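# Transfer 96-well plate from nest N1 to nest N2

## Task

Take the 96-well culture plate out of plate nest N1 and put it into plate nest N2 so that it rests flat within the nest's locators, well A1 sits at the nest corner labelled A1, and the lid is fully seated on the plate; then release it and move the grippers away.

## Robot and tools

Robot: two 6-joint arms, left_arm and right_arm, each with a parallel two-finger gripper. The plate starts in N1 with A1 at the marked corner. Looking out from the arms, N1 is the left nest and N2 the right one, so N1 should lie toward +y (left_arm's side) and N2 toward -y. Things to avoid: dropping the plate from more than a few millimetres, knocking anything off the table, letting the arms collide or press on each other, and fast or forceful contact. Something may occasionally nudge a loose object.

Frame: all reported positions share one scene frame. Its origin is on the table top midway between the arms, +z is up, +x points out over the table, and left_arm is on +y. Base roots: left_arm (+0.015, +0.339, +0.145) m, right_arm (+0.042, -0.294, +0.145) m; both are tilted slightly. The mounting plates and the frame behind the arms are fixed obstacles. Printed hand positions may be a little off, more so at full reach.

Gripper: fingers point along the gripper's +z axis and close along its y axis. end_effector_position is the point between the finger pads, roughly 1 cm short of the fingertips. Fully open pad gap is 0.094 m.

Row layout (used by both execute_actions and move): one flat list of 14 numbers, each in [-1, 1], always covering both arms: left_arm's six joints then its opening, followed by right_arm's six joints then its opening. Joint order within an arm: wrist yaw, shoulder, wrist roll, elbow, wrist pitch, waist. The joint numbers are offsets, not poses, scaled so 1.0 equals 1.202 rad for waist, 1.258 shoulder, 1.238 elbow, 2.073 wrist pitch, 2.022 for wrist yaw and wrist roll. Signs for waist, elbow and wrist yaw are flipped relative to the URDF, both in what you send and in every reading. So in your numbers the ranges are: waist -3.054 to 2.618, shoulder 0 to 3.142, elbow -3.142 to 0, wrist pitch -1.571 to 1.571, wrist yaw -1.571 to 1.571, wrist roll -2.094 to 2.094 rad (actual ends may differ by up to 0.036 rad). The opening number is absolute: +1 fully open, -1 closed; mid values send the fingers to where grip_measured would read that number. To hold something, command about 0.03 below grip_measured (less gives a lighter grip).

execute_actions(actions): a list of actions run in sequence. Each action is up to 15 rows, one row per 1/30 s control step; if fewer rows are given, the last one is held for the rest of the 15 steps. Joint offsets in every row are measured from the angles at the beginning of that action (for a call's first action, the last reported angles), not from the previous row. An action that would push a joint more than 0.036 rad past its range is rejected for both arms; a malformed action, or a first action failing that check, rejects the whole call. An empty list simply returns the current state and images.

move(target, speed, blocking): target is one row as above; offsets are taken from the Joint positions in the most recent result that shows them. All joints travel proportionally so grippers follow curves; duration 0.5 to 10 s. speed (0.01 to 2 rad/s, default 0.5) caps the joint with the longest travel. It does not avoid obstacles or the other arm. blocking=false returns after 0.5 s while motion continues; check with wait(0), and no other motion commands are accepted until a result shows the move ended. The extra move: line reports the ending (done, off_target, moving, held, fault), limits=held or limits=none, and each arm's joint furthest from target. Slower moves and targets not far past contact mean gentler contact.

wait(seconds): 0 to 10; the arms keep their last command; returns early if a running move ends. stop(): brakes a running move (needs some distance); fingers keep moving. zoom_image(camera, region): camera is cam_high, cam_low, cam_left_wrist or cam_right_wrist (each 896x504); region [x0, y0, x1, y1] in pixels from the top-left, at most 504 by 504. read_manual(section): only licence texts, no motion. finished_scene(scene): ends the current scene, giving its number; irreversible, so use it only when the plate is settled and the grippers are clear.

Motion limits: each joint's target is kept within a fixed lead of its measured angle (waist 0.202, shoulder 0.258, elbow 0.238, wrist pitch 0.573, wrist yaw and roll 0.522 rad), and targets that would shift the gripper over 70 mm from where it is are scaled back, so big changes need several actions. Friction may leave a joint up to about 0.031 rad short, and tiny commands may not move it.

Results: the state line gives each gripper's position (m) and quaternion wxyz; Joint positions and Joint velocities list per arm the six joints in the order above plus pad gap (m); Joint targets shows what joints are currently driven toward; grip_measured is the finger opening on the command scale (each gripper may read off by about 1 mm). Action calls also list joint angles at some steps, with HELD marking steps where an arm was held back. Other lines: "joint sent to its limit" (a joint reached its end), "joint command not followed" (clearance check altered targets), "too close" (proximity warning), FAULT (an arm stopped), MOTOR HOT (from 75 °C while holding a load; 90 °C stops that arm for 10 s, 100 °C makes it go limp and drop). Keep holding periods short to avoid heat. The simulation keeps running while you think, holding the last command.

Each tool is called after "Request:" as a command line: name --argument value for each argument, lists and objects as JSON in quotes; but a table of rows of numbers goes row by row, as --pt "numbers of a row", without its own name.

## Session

Request:
execute_actions --actions '[]'

Scene clock: 0.00 s.
left_arm: end_effector_position=(+0.3216, +0.4867, +0.2705) grip_measured=+1.000 end_effector_quat_wxyz=(+0.106, +0.172, +0.978, -0.044) | right_arm: end_effector_position=(+0.0775, -0.9750, +0.2803) grip_measured=+1.000 end_effector_quat_wxyz=(+0.500, +0.805, +0.213, -0.237)
Joint names: [wrist yaw, shoulder, wrist roll, elbow, wrist pitch, waist]
Joint positions: left_arm=[-0.7    1.363  1.387 -1.435 -1.464 -1.247  0.094] | right_arm=[ 0.111  2.292  1.369 -1.886  0.036  1.555  0.094]
Joint velocities: left_arm=[-0.007  0.007 -0.007 -0.002 -0.022 -0.012  0.   ] | right_arm=[-0.007 -0.007 -0.037  0.007 -0.051 -0.012  0.   ]
Joint targets: left_arm=[-0.700 1.363 1.387 -1.435 -1.464 -1.247] | right_arm=[0.111 2.292 1.369 -1.886 0.036 1.555]
camera_calibration (this result's frames):
cam_left_wrist: T_world_to_cam=[[-0.369061, -0.929066, 0.0250914, 0.568426], [-0.788461, 0.327272, 0.52079, -0.0256764], [-0.49206, 0.17242, -0.853316, 0.423322], [0, 0, 0, 1]] pos_world=[0.397839, 0.46352, 0.360337]
cam_right_wrist: T_world_to_cam=[[-0.329623, 0.461262, -0.823763, 0.703682], [0.889305, 0.444651, -0.106869, 0.436055], [0.316992, -0.767804, -0.556771, -0.511806], [0, 0, 0, 1]] pos_world=[0.00640276, -0.911441, 0.341309]

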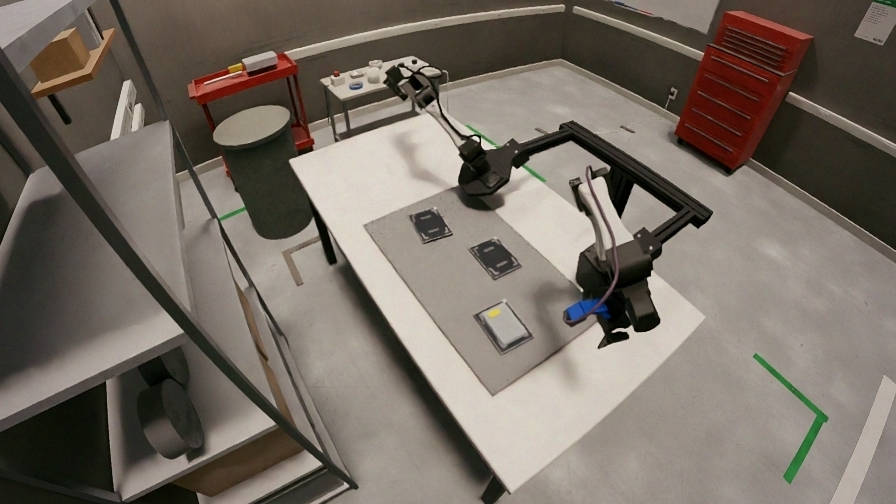

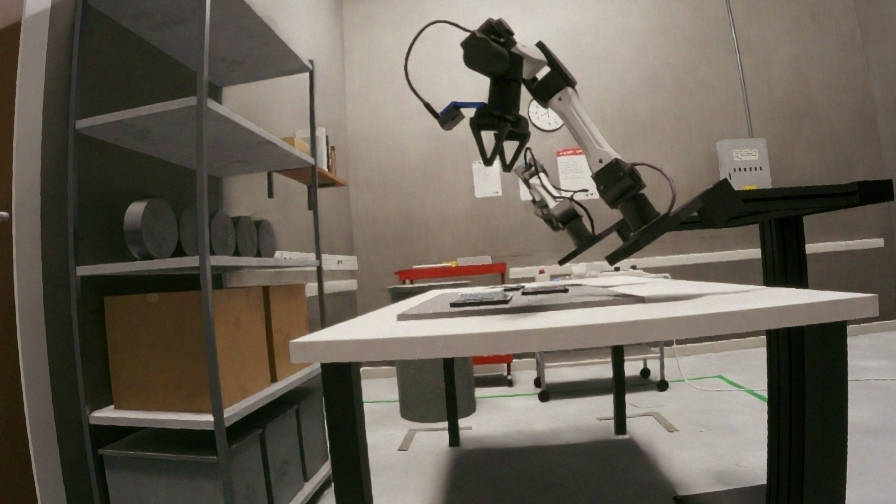

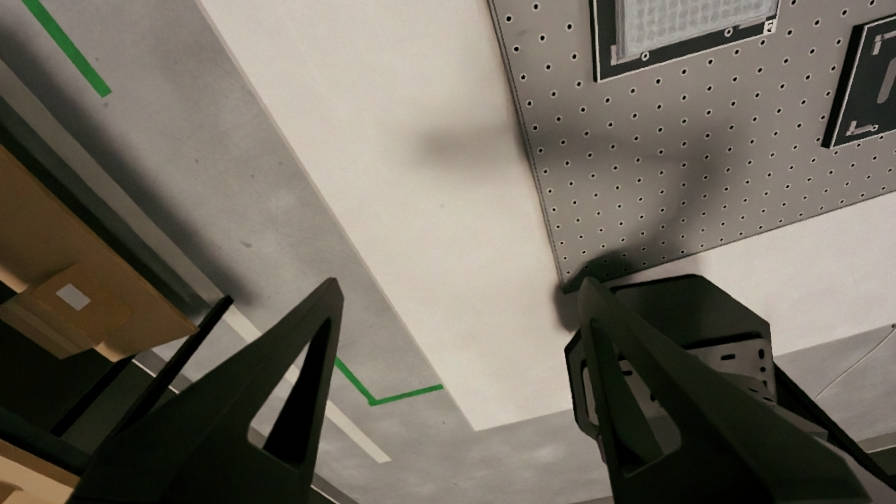

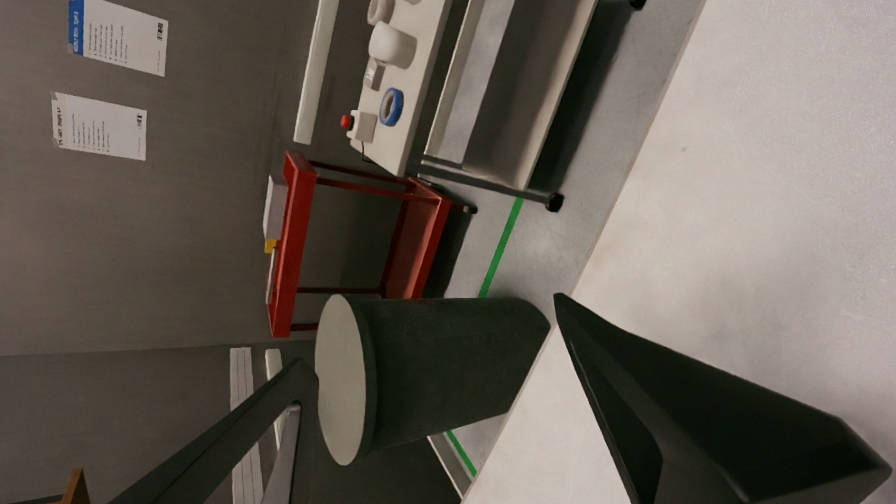

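Request:
zoom_image --camera "cam_high" --region '[400,195,550,365]'

Request:
zoom_image --camera "cam_left_wrist" --region '[560,0,896,160]'

Region (400, 195, 550, 365) of cam_high's 896x504 image, scaled by 2.965, with more detail than that image has; it fills the left 445 columns of this view, and the rest is white.

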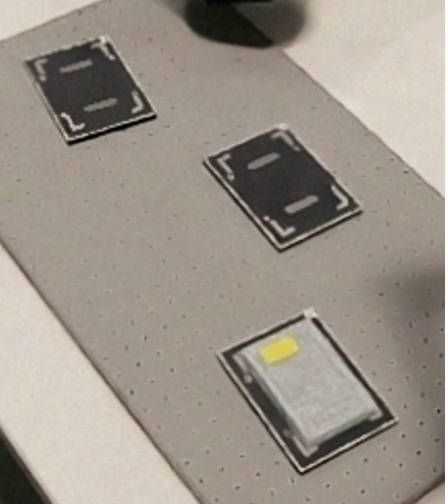

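Region (560, 0, 896, 160) of cam_left_wrist's 896x504 image, scaled by 1.500, with more detail than that image has; it fills the top 240 rows of this view, and the rest is white.

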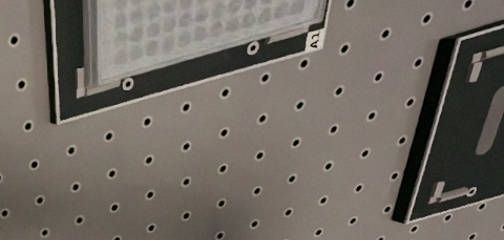

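Request:
move --target '[0.2,0.016,-0.03,0.125,0.16,0.6,1,-0.064,-0.8,-0.655,0.4,-0.3,-0.5,1]' --speed 1.0

Scene clock: 24.40 s.
left_arm: end_effector_position=(+0.3677, +0.3895, +0.1755) grip_measured=+1.000 end_effector_quat_wxyz=(-0.005, +0.476, +0.877, -0.055) | right_arm: end_effector_position=(+0.3710, -0.6693, +0.3319) grip_measured=+1.000 end_effector_quat_wxyz=(+0.253, +0.394, +0.816, -0.338)
Joint names: [wrist yaw, shoulder, wrist roll, elbow, wrist pitch, waist]
Joint positions: left_arm=[-0.303  1.363  1.332 -1.295 -1.145 -0.534  0.094] | right_arm=[-0.007  1.296  0.057 -1.411 -0.573  0.96   0.094]
Joint velocities: left_arm=[-0.007  0.002  0.007 -0.002 -0.066  0.007  0.   ] | right_arm=[ 0.022 -0.007 -0.022  0.002  0.007  0.022  0.   ]
Joint targets: left_arm=[-0.295 1.383 1.327 -1.280 -1.132 -0.525] | right_arm=[-0.018 1.285 0.045 -1.391 -0.586 0.954]
move: done; limits=none; left_arm: farthest joint: the shoulder, 0.020 radians from its target (0.020 radians at the start); right_arm: farthest joint: the elbow, 0.020 radians from its target (0.496 radians at the start)
camera_calibration (this result's frames):
cam_left_wrist: T_world_to_cam=[[-0.852613, -0.516089, 0.0818767, 0.504519], [-0.340307, 0.667312, 0.662485, -0.230123], [-0.396538, 0.53698, -0.744587, 0.18543], [0, 0, 0, 1]] pos_world=[0.425377, 0.314368, 0.249214]
cam_right_wrist: T_world_to_cam=[[-0.942947, -0.280572, 0.179249, 0.100042], [-0.325497, 0.890075, -0.31909, 0.863901], [-0.0700174, -0.35923, -0.930619, 0.199794], [0, 0, 0, 1]] pos_world=[0.389521, -0.669096, 0.443662]

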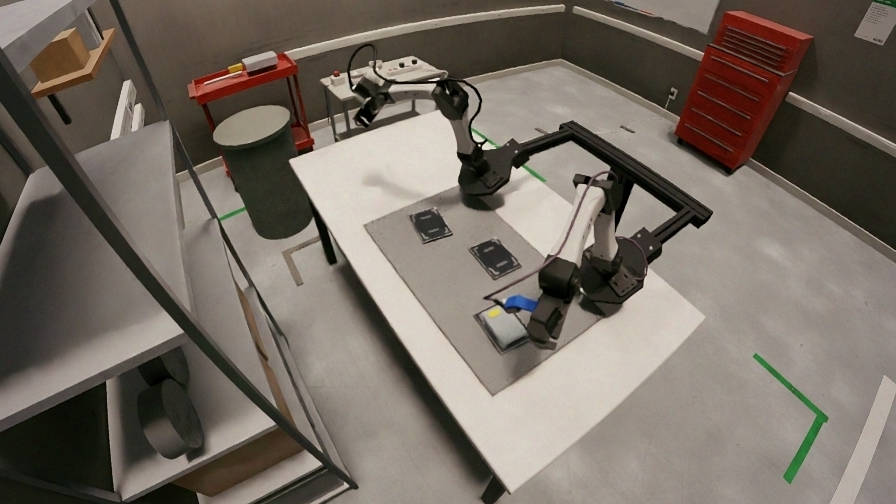

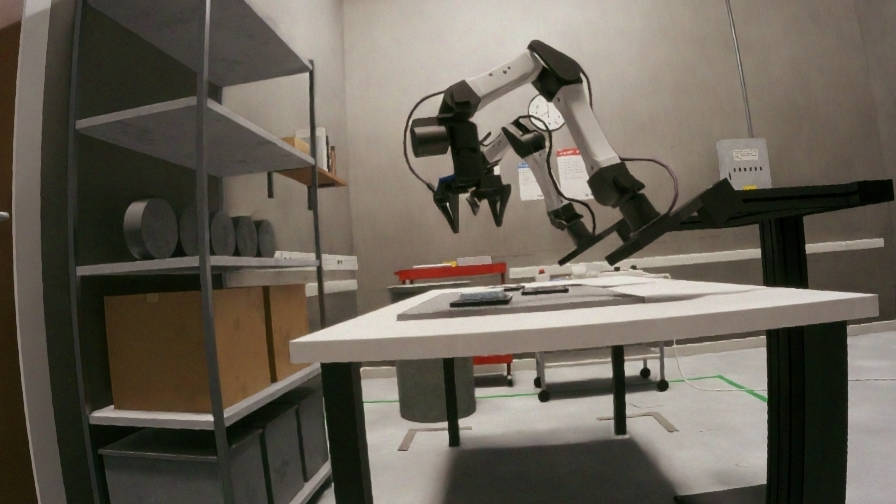

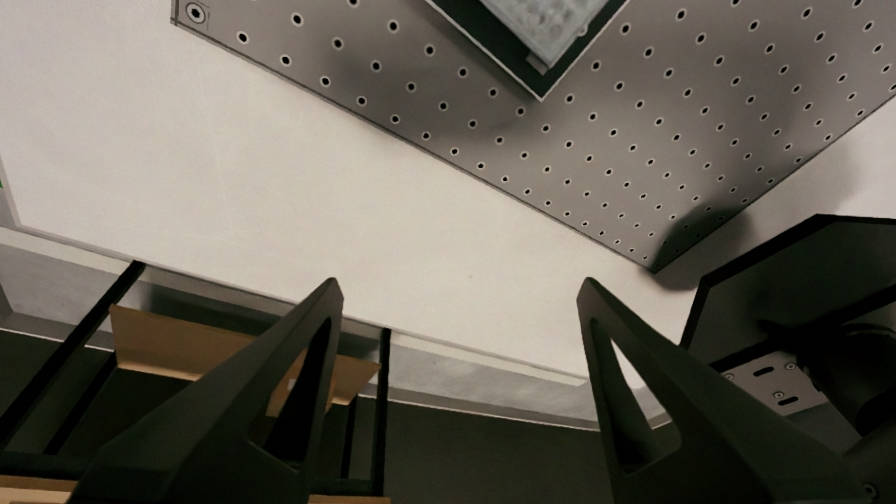

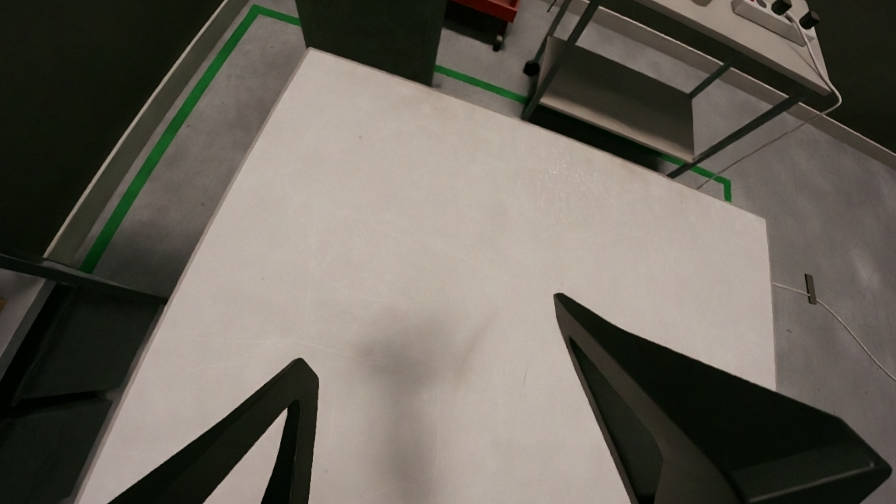

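Request:
move --target '[0.198,0.042,-0.036,0.15,0.173,0.589,1,-0.069,-0.395,-0.663,0.56,-0.19,-1,1]' --speed 1.0

Scene clock: 32.67 s.
left_arm: end_effector_position=(+0.3737, +0.2372, +0.1099) grip_measured=+1.000 end_effector_quat_wxyz=(-0.001, +0.708, +0.706, -0.003) | right_arm: end_effector_position=(+0.2954, -0.2958, +0.1609) grip_measured=+1.000 end_effector_quat_wxyz=(+0.016, -0.627, +0.779, -0.016)
Joint names: [wrist yaw, shoulder, wrist roll, elbow, wrist pitch, waist]
Joint positions: left_arm=[ 0.089  1.404  1.265 -1.125 -0.801  0.164  0.094] | right_arm=[-0.134  0.821 -1.271 -0.736 -0.952 -0.234  0.094]
Joint velocities: left_arm=[-0.007 -0.002 -0.007 -0.007  0.066  0.012  0.   ] | right_arm=[ 0.081 -0.007  0.022 -0.002 -0.007 -0.012  0.   ]
Joint targets: left_arm=[0.097 1.416 1.259 -1.110 -0.787 0.174] | right_arm=[-0.147 0.800 -1.283 -0.718 -0.967 -0.242]
move: off_target (right_arm); limits=none; left_arm: farthest joint: the elbow, 0.016 radians from its target (0.186 radians at the start); right_arm: farthest joint: the shoulder, 0.022 radians from its target (0.497 radians at the start)
camera_calibration (this result's frames):
cam_left_wrist: T_world_to_cam=[[-0.999388, 0.0323757, -0.0132721, 0.371674], [0.0139552, 0.716631, 0.697313, -0.230953], [0.0320872, 0.696701, -0.716644, 0.0196822], [0, 0, 0, 1]] pos_world=[0.374038, 0.139762, 0.180084]
cam_right_wrist: T_world_to_cam=[[0.87648, -0.474008, 0.0842538, -0.415179], [-0.449613, -0.743337, 0.495276, -0.125251], [-0.172136, -0.471981, -0.86464, 0.155728], [0, 0, 0, 1]] pos_world=[0.334388, -0.216401, 0.231663]

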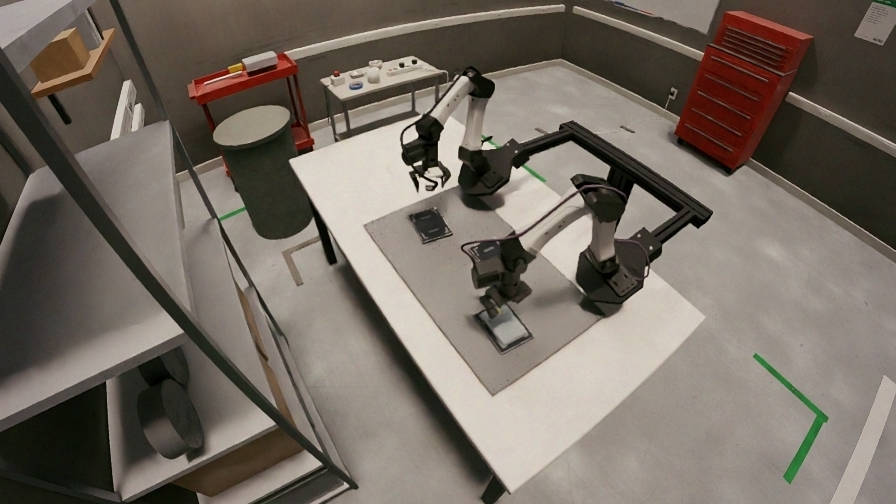

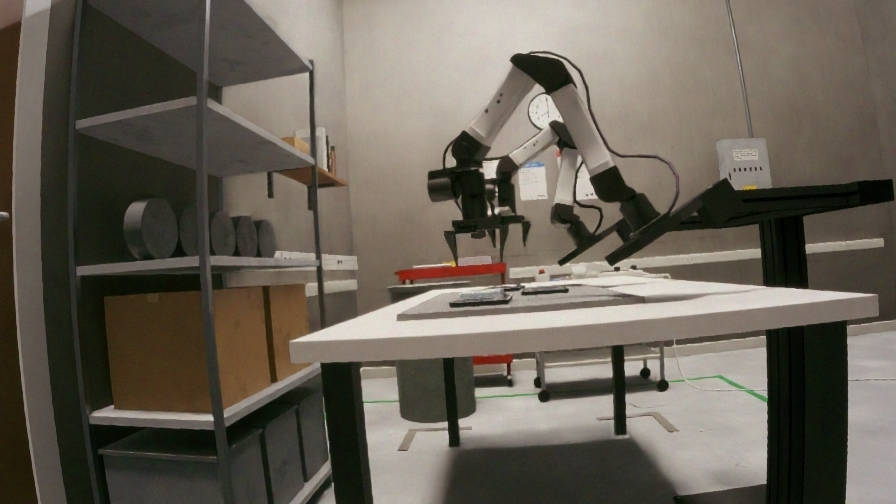

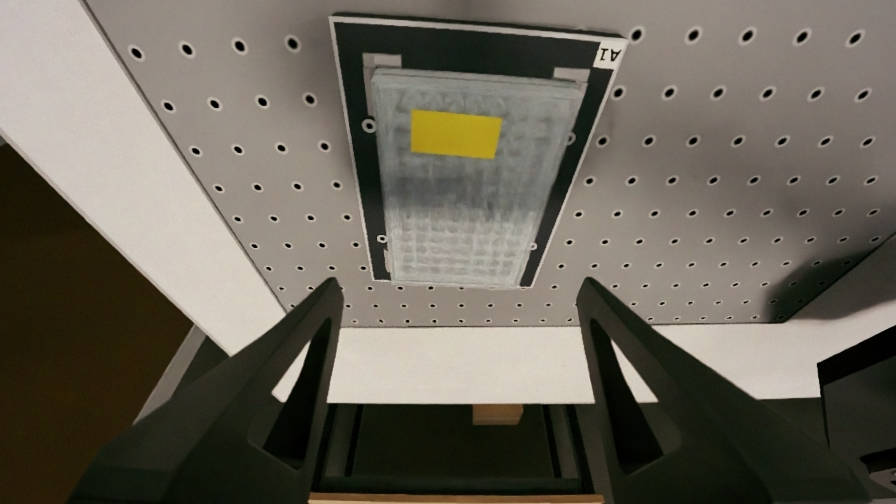

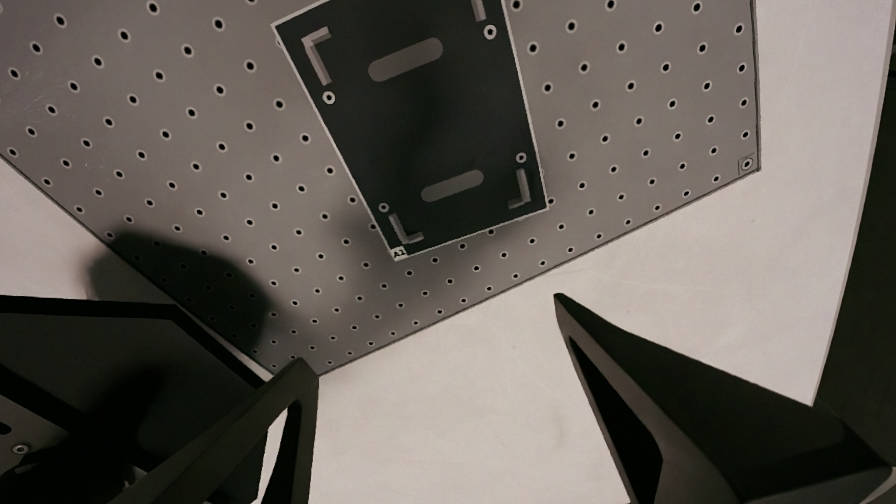

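Request:
move --target '[0,0.052,0.039,0.085,0.073,-0.018,1,0,0,0,0,0,0.4,1]' --speed 0.4

Scene clock: 50.63 s.
left_arm: end_effector_position=(+0.3651, +0.2406, +0.0752) grip_measured=+1.000 end_effector_quat_wxyz=(-0.006, +0.730, +0.683, -0.002) | right_arm: end_effector_position=(+0.2743, -0.3939, +0.1648) grip_measured=+1.000 end_effector_quat_wxyz=(-0.070, -0.453, +0.884, -0.096)
Joint names: [wrist yaw, shoulder, wrist roll, elbow, wrist pitch, waist]
Joint positions: left_arm=[ 0.089  1.457  1.338 -1.034 -0.664  0.153  0.094] | right_arm=[-0.134  0.821 -1.272 -0.736 -0.952  0.238  0.094]
Joint velocities: left_arm=[ 0.066 -0.002 -0.051  0.002  0.066 -0.007  0.   ] | right_arm=[ 0.037  0.007  0.066 -0.002  0.037  0.017  0.   ]
Joint targets: left_arm=[0.089 1.469 1.344 -1.019 -0.649 0.143] | right_arm=[-0.134 0.821 -1.271 -0.736 -0.952 0.247]
move: done; limits=none; left_arm: farthest joint: the elbow, 0.015 radians from its target (0.105 radians at the start); right_arm: farthest joint: the waist, 0.008 radians from its target (0.481 radians at the start)
camera_calibration (this result's frames):
cam_left_wrist: T_world_to_cam=[[-0.995312, 0.0964638, -0.00692917, 0.345068], [0.0638711, 0.709437, 0.701869, -0.225888], [0.0726208, 0.698136, -0.712273, -0.0228623], [0, 0, 0, 1]] pos_world=[0.359539, 0.142928, 0.144651]
cam_right_wrist: T_world_to_cam=[[0.622259, -0.756551, 0.20106, -0.504362], [-0.666977, -0.377938, 0.642109, -0.0302081], [-0.4098, -0.533661, -0.739777, 0.129507], [0, 0, 0, 1]] pos_world=[0.346767, -0.32388, 0.21661]

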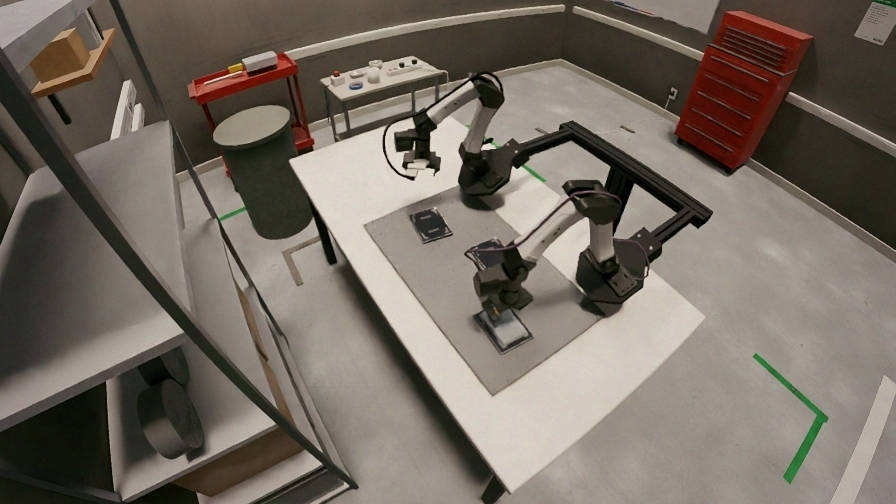

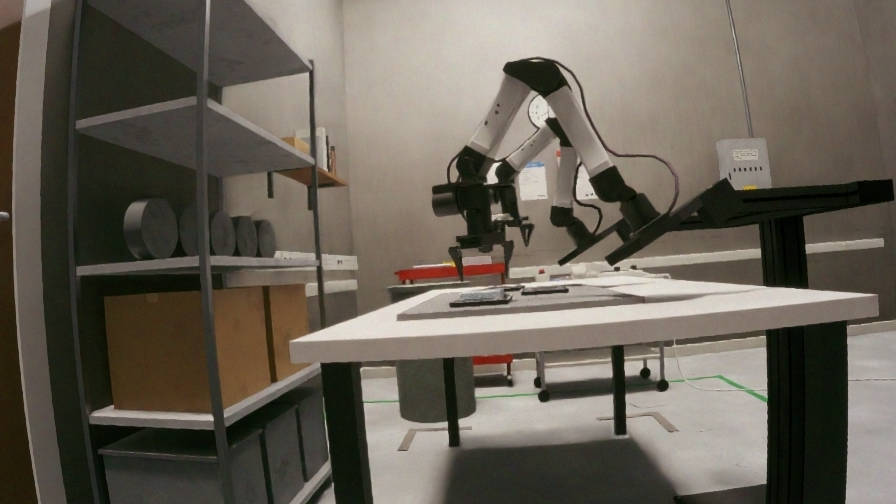

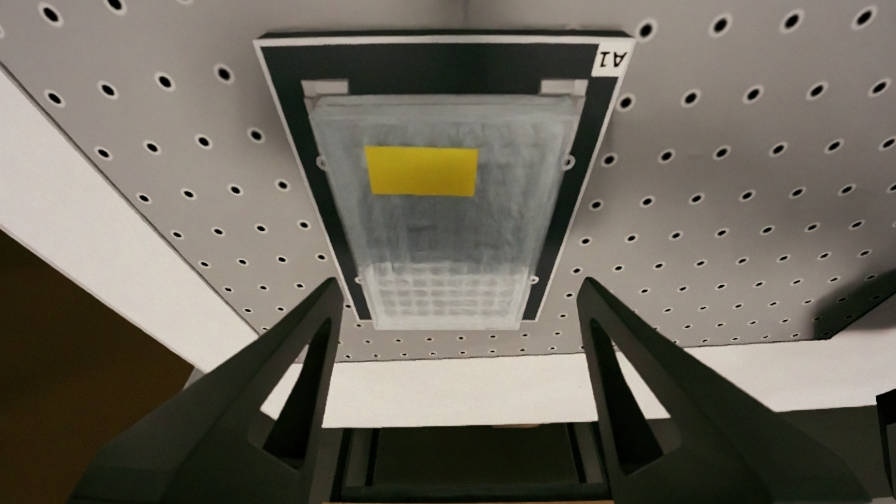

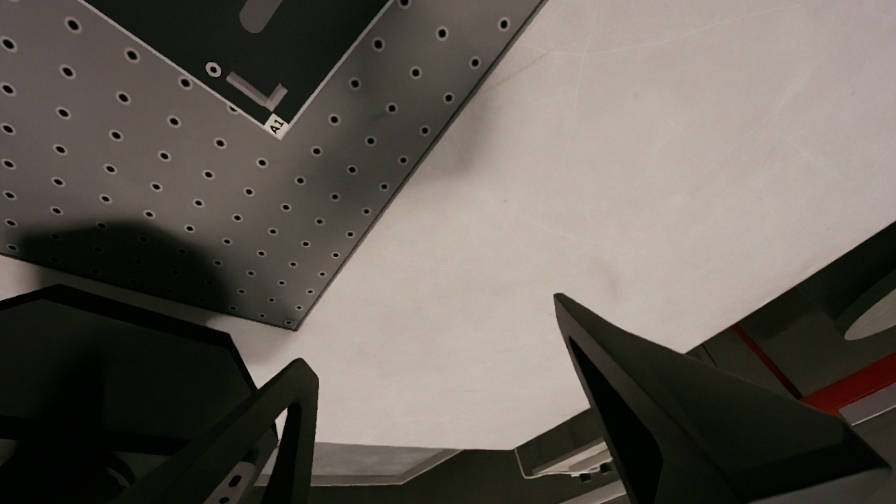

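Request:
move --target '[-0.004,0.06,0.005,0.028,0.052,-0.012,1,0,0,0,0,0,0,1]' --speed 0.15

Scene clock: 55.97 s.
left_arm: end_effector_position=(+0.3680, +0.2372, +0.0525) grip_measured=+1.000 end_effector_quat_wxyz=(-0.001, +0.732, +0.682, -0.001) | right_arm: end_effector_position=(+0.2743, -0.3939, +0.1648) grip_measured=+1.000 end_effector_quat_wxyz=(-0.070, -0.453, +0.884, -0.096)
Joint names: [wrist yaw, shoulder, wrist roll, elbow, wrist pitch, waist]
Joint positions: left_arm=[ 0.087  1.522  1.343 -1.015 -0.571  0.153  0.094] | right_arm=[-0.134  0.821 -1.272 -0.736 -0.952  0.238  0.094]
Joint velocities: left_arm=[ 0.007  0.002 -0.037  0.022 -0.007 -0.007  0.   ] | right_arm=[ 0.022 -0.002  0.066  0.002  0.022 -0.017  0.   ]
Joint targets: left_arm=[0.081 1.533 1.348 -1.000 -0.556 0.139] | right_arm=[-0.134 0.821 -1.272 -0.736 -0.952 0.238]
move: done; limits=none; left_arm: farthest joint: the elbow, 0.016 radians from its target (0.035 radians at the start); right_arm: farthest joint: the waist, 0.000 radians from its target (0.000 radians at the start)
camera_calibration (this result's frames):
cam_left_wrist: T_world_to_cam=[[-0.994817, 0.100524, -0.0153262, 0.347479], [0.0612705, 0.712867, 0.698618, -0.207377], [0.0811532, 0.694057, -0.715331, -0.0388295], [0, 0, 0, 1]] pos_world=[0.361535, 0.139852, 0.122427]
cam_right_wrist: T_world_to_cam=[[0.622259, -0.756551, 0.20106, -0.504362], [-0.666977, -0.377938, 0.642109, -0.0302081], [-0.4098, -0.533661, -0.739777, 0.129507], [0, 0, 0, 1]] pos_world=[0.346767, -0.32388, 0.21661]

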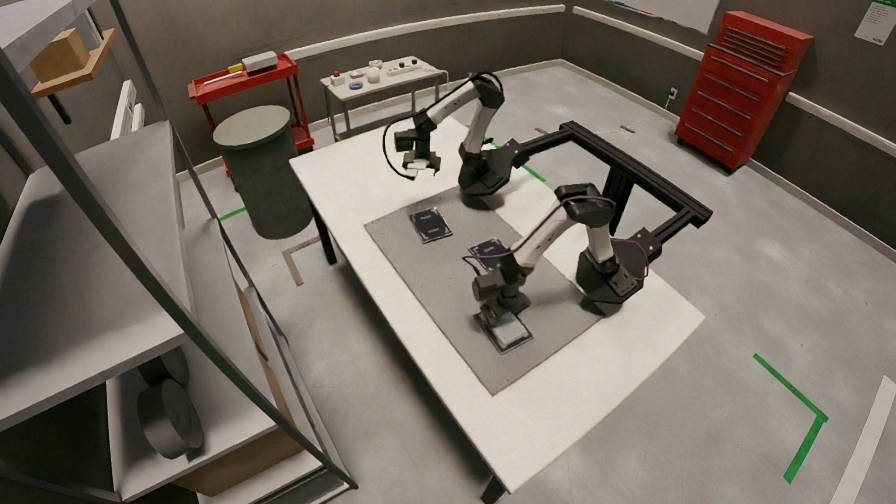

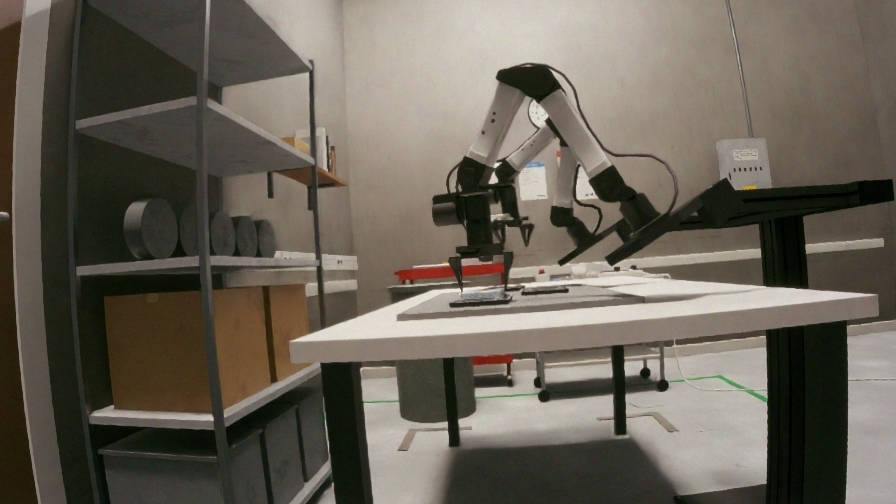

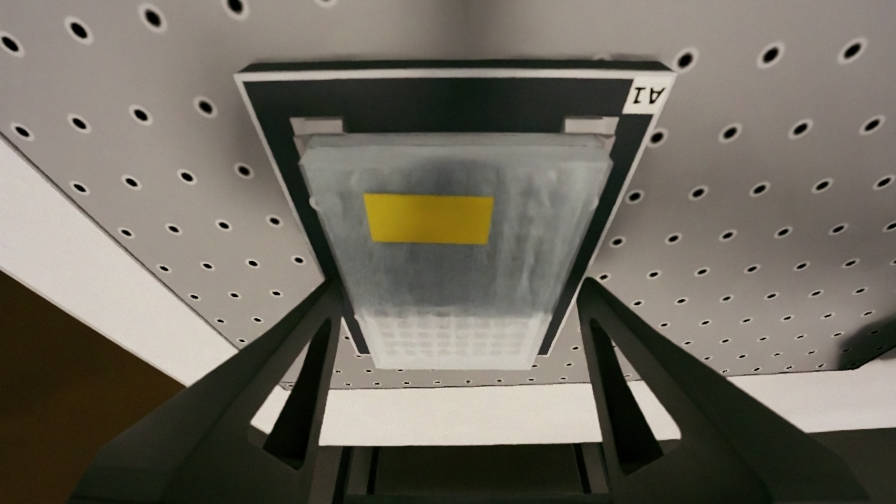

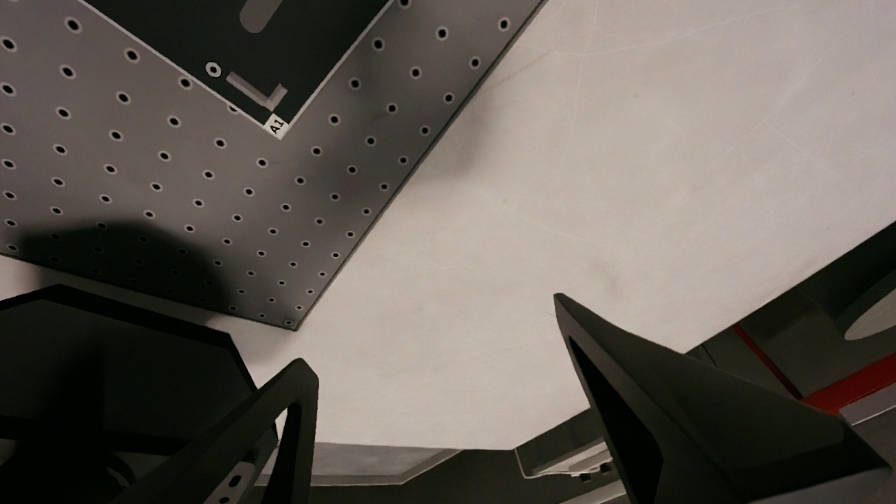

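Request:
move --target '[0,0.04,0.003,0.027,0.034,-0.026,1,0,0,0,0,0,0,1]' --speed 0.1

Scene clock: 59.63 s.
left_arm: end_effector_position=(+0.3685, +0.2437, +0.0374) grip_measured=+1.000 end_effector_quat_wxyz=(-0.005, +0.726, +0.688, +0.003) | right_arm: end_effector_position=(+0.2743, -0.3939, +0.1648) grip_measured=+1.000 end_effector_quat_wxyz=(-0.070, -0.453, +0.884, -0.096)
Joint names: [wrist yaw, shoulder, wrist roll, elbow, wrist pitch, waist]
Joint positions: left_arm=[ 0.087  1.56   1.343 -0.997 -0.515  0.133  0.094] | right_arm=[-0.134  0.821 -1.272 -0.736 -0.952  0.238  0.094]
Joint velocities: left_arm=[ 0.007 -0.022  0.007  0.007 -0.022 -0.007  0.   ] | right_arm=[-0.007  0.007 -0.007  0.002 -0.037 -0.002  0.   ]
Joint targets: left_arm=[0.087 1.572 1.349 -0.981 -0.500 0.122] | right_arm=[-0.134 0.821 -1.272 -0.736 -0.952 0.238]
move: done; limits=none; left_arm: farthest joint: the elbow, 0.015 radians from its target (0.033 radians at the start); right_arm: farthest joint: the waist, 0.000 radians from its target (0.000 radians at the start)
camera_calibration (this result's frames):
cam_left_wrist: T_world_to_cam=[[-0.99642, 0.0831222, -0.0154136, 0.351886], [0.0480485, 0.706844, 0.705736, -0.195501], [0.0695573, 0.702469, -0.708307, -0.0521833], [0, 0, 0, 1]] pos_world=[0.36365, 0.145596, 0.106434]
cam_right_wrist: T_world_to_cam=[[0.622259, -0.756551, 0.20106, -0.504362], [-0.666977, -0.377938, 0.642109, -0.0302081], [-0.4098, -0.533661, -0.739777, 0.129507], [0, 0, 0, 1]] pos_world=[0.346767, -0.32388, 0.21661]

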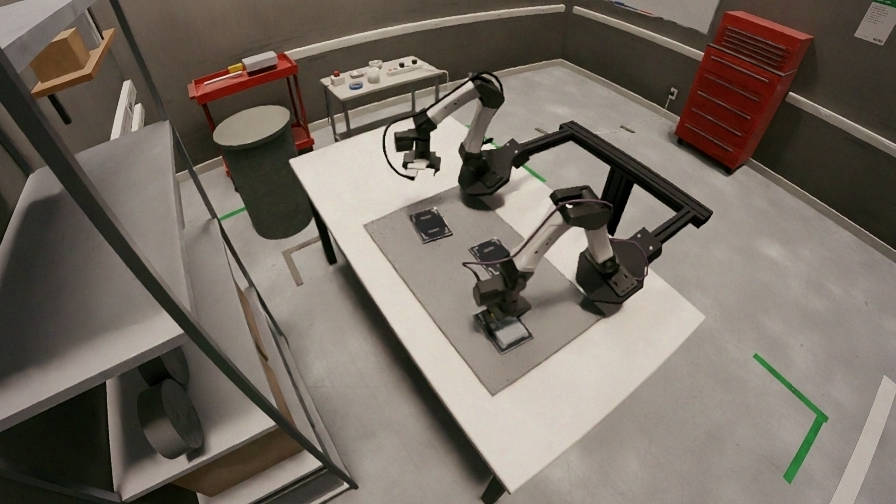

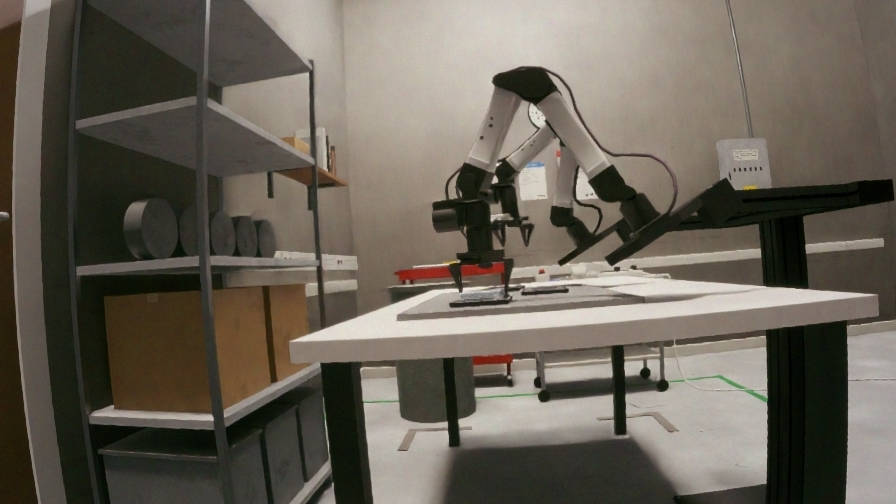

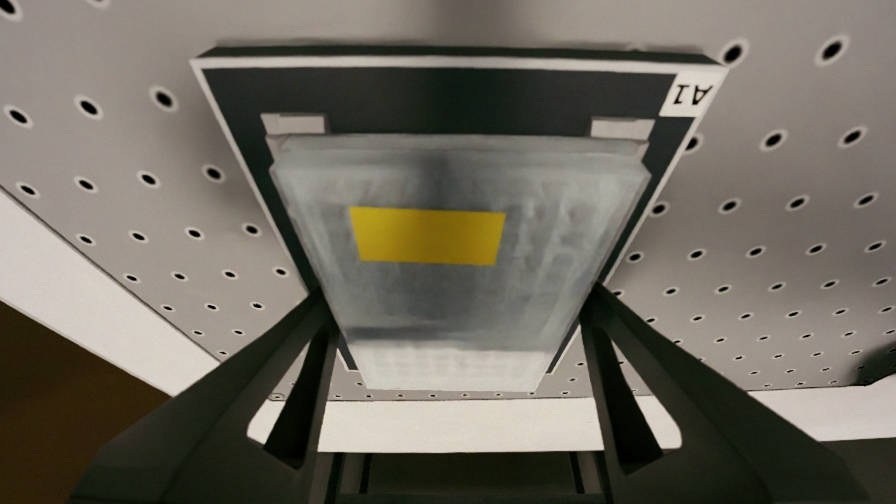

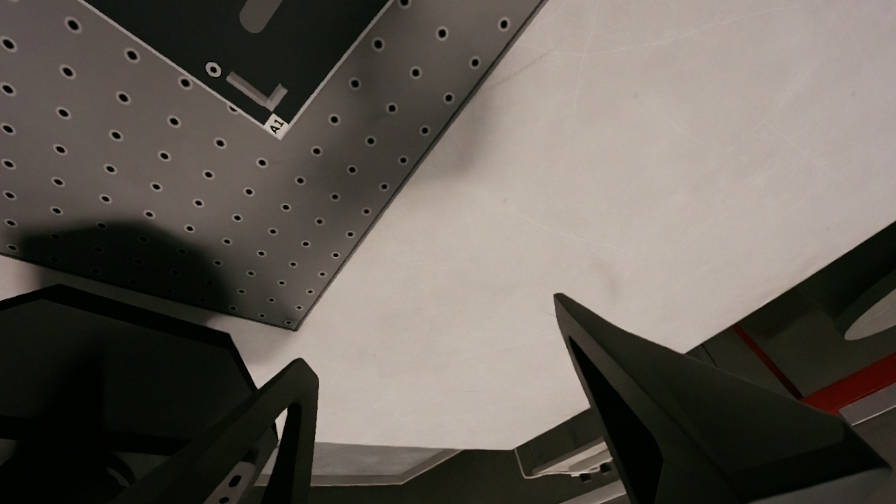

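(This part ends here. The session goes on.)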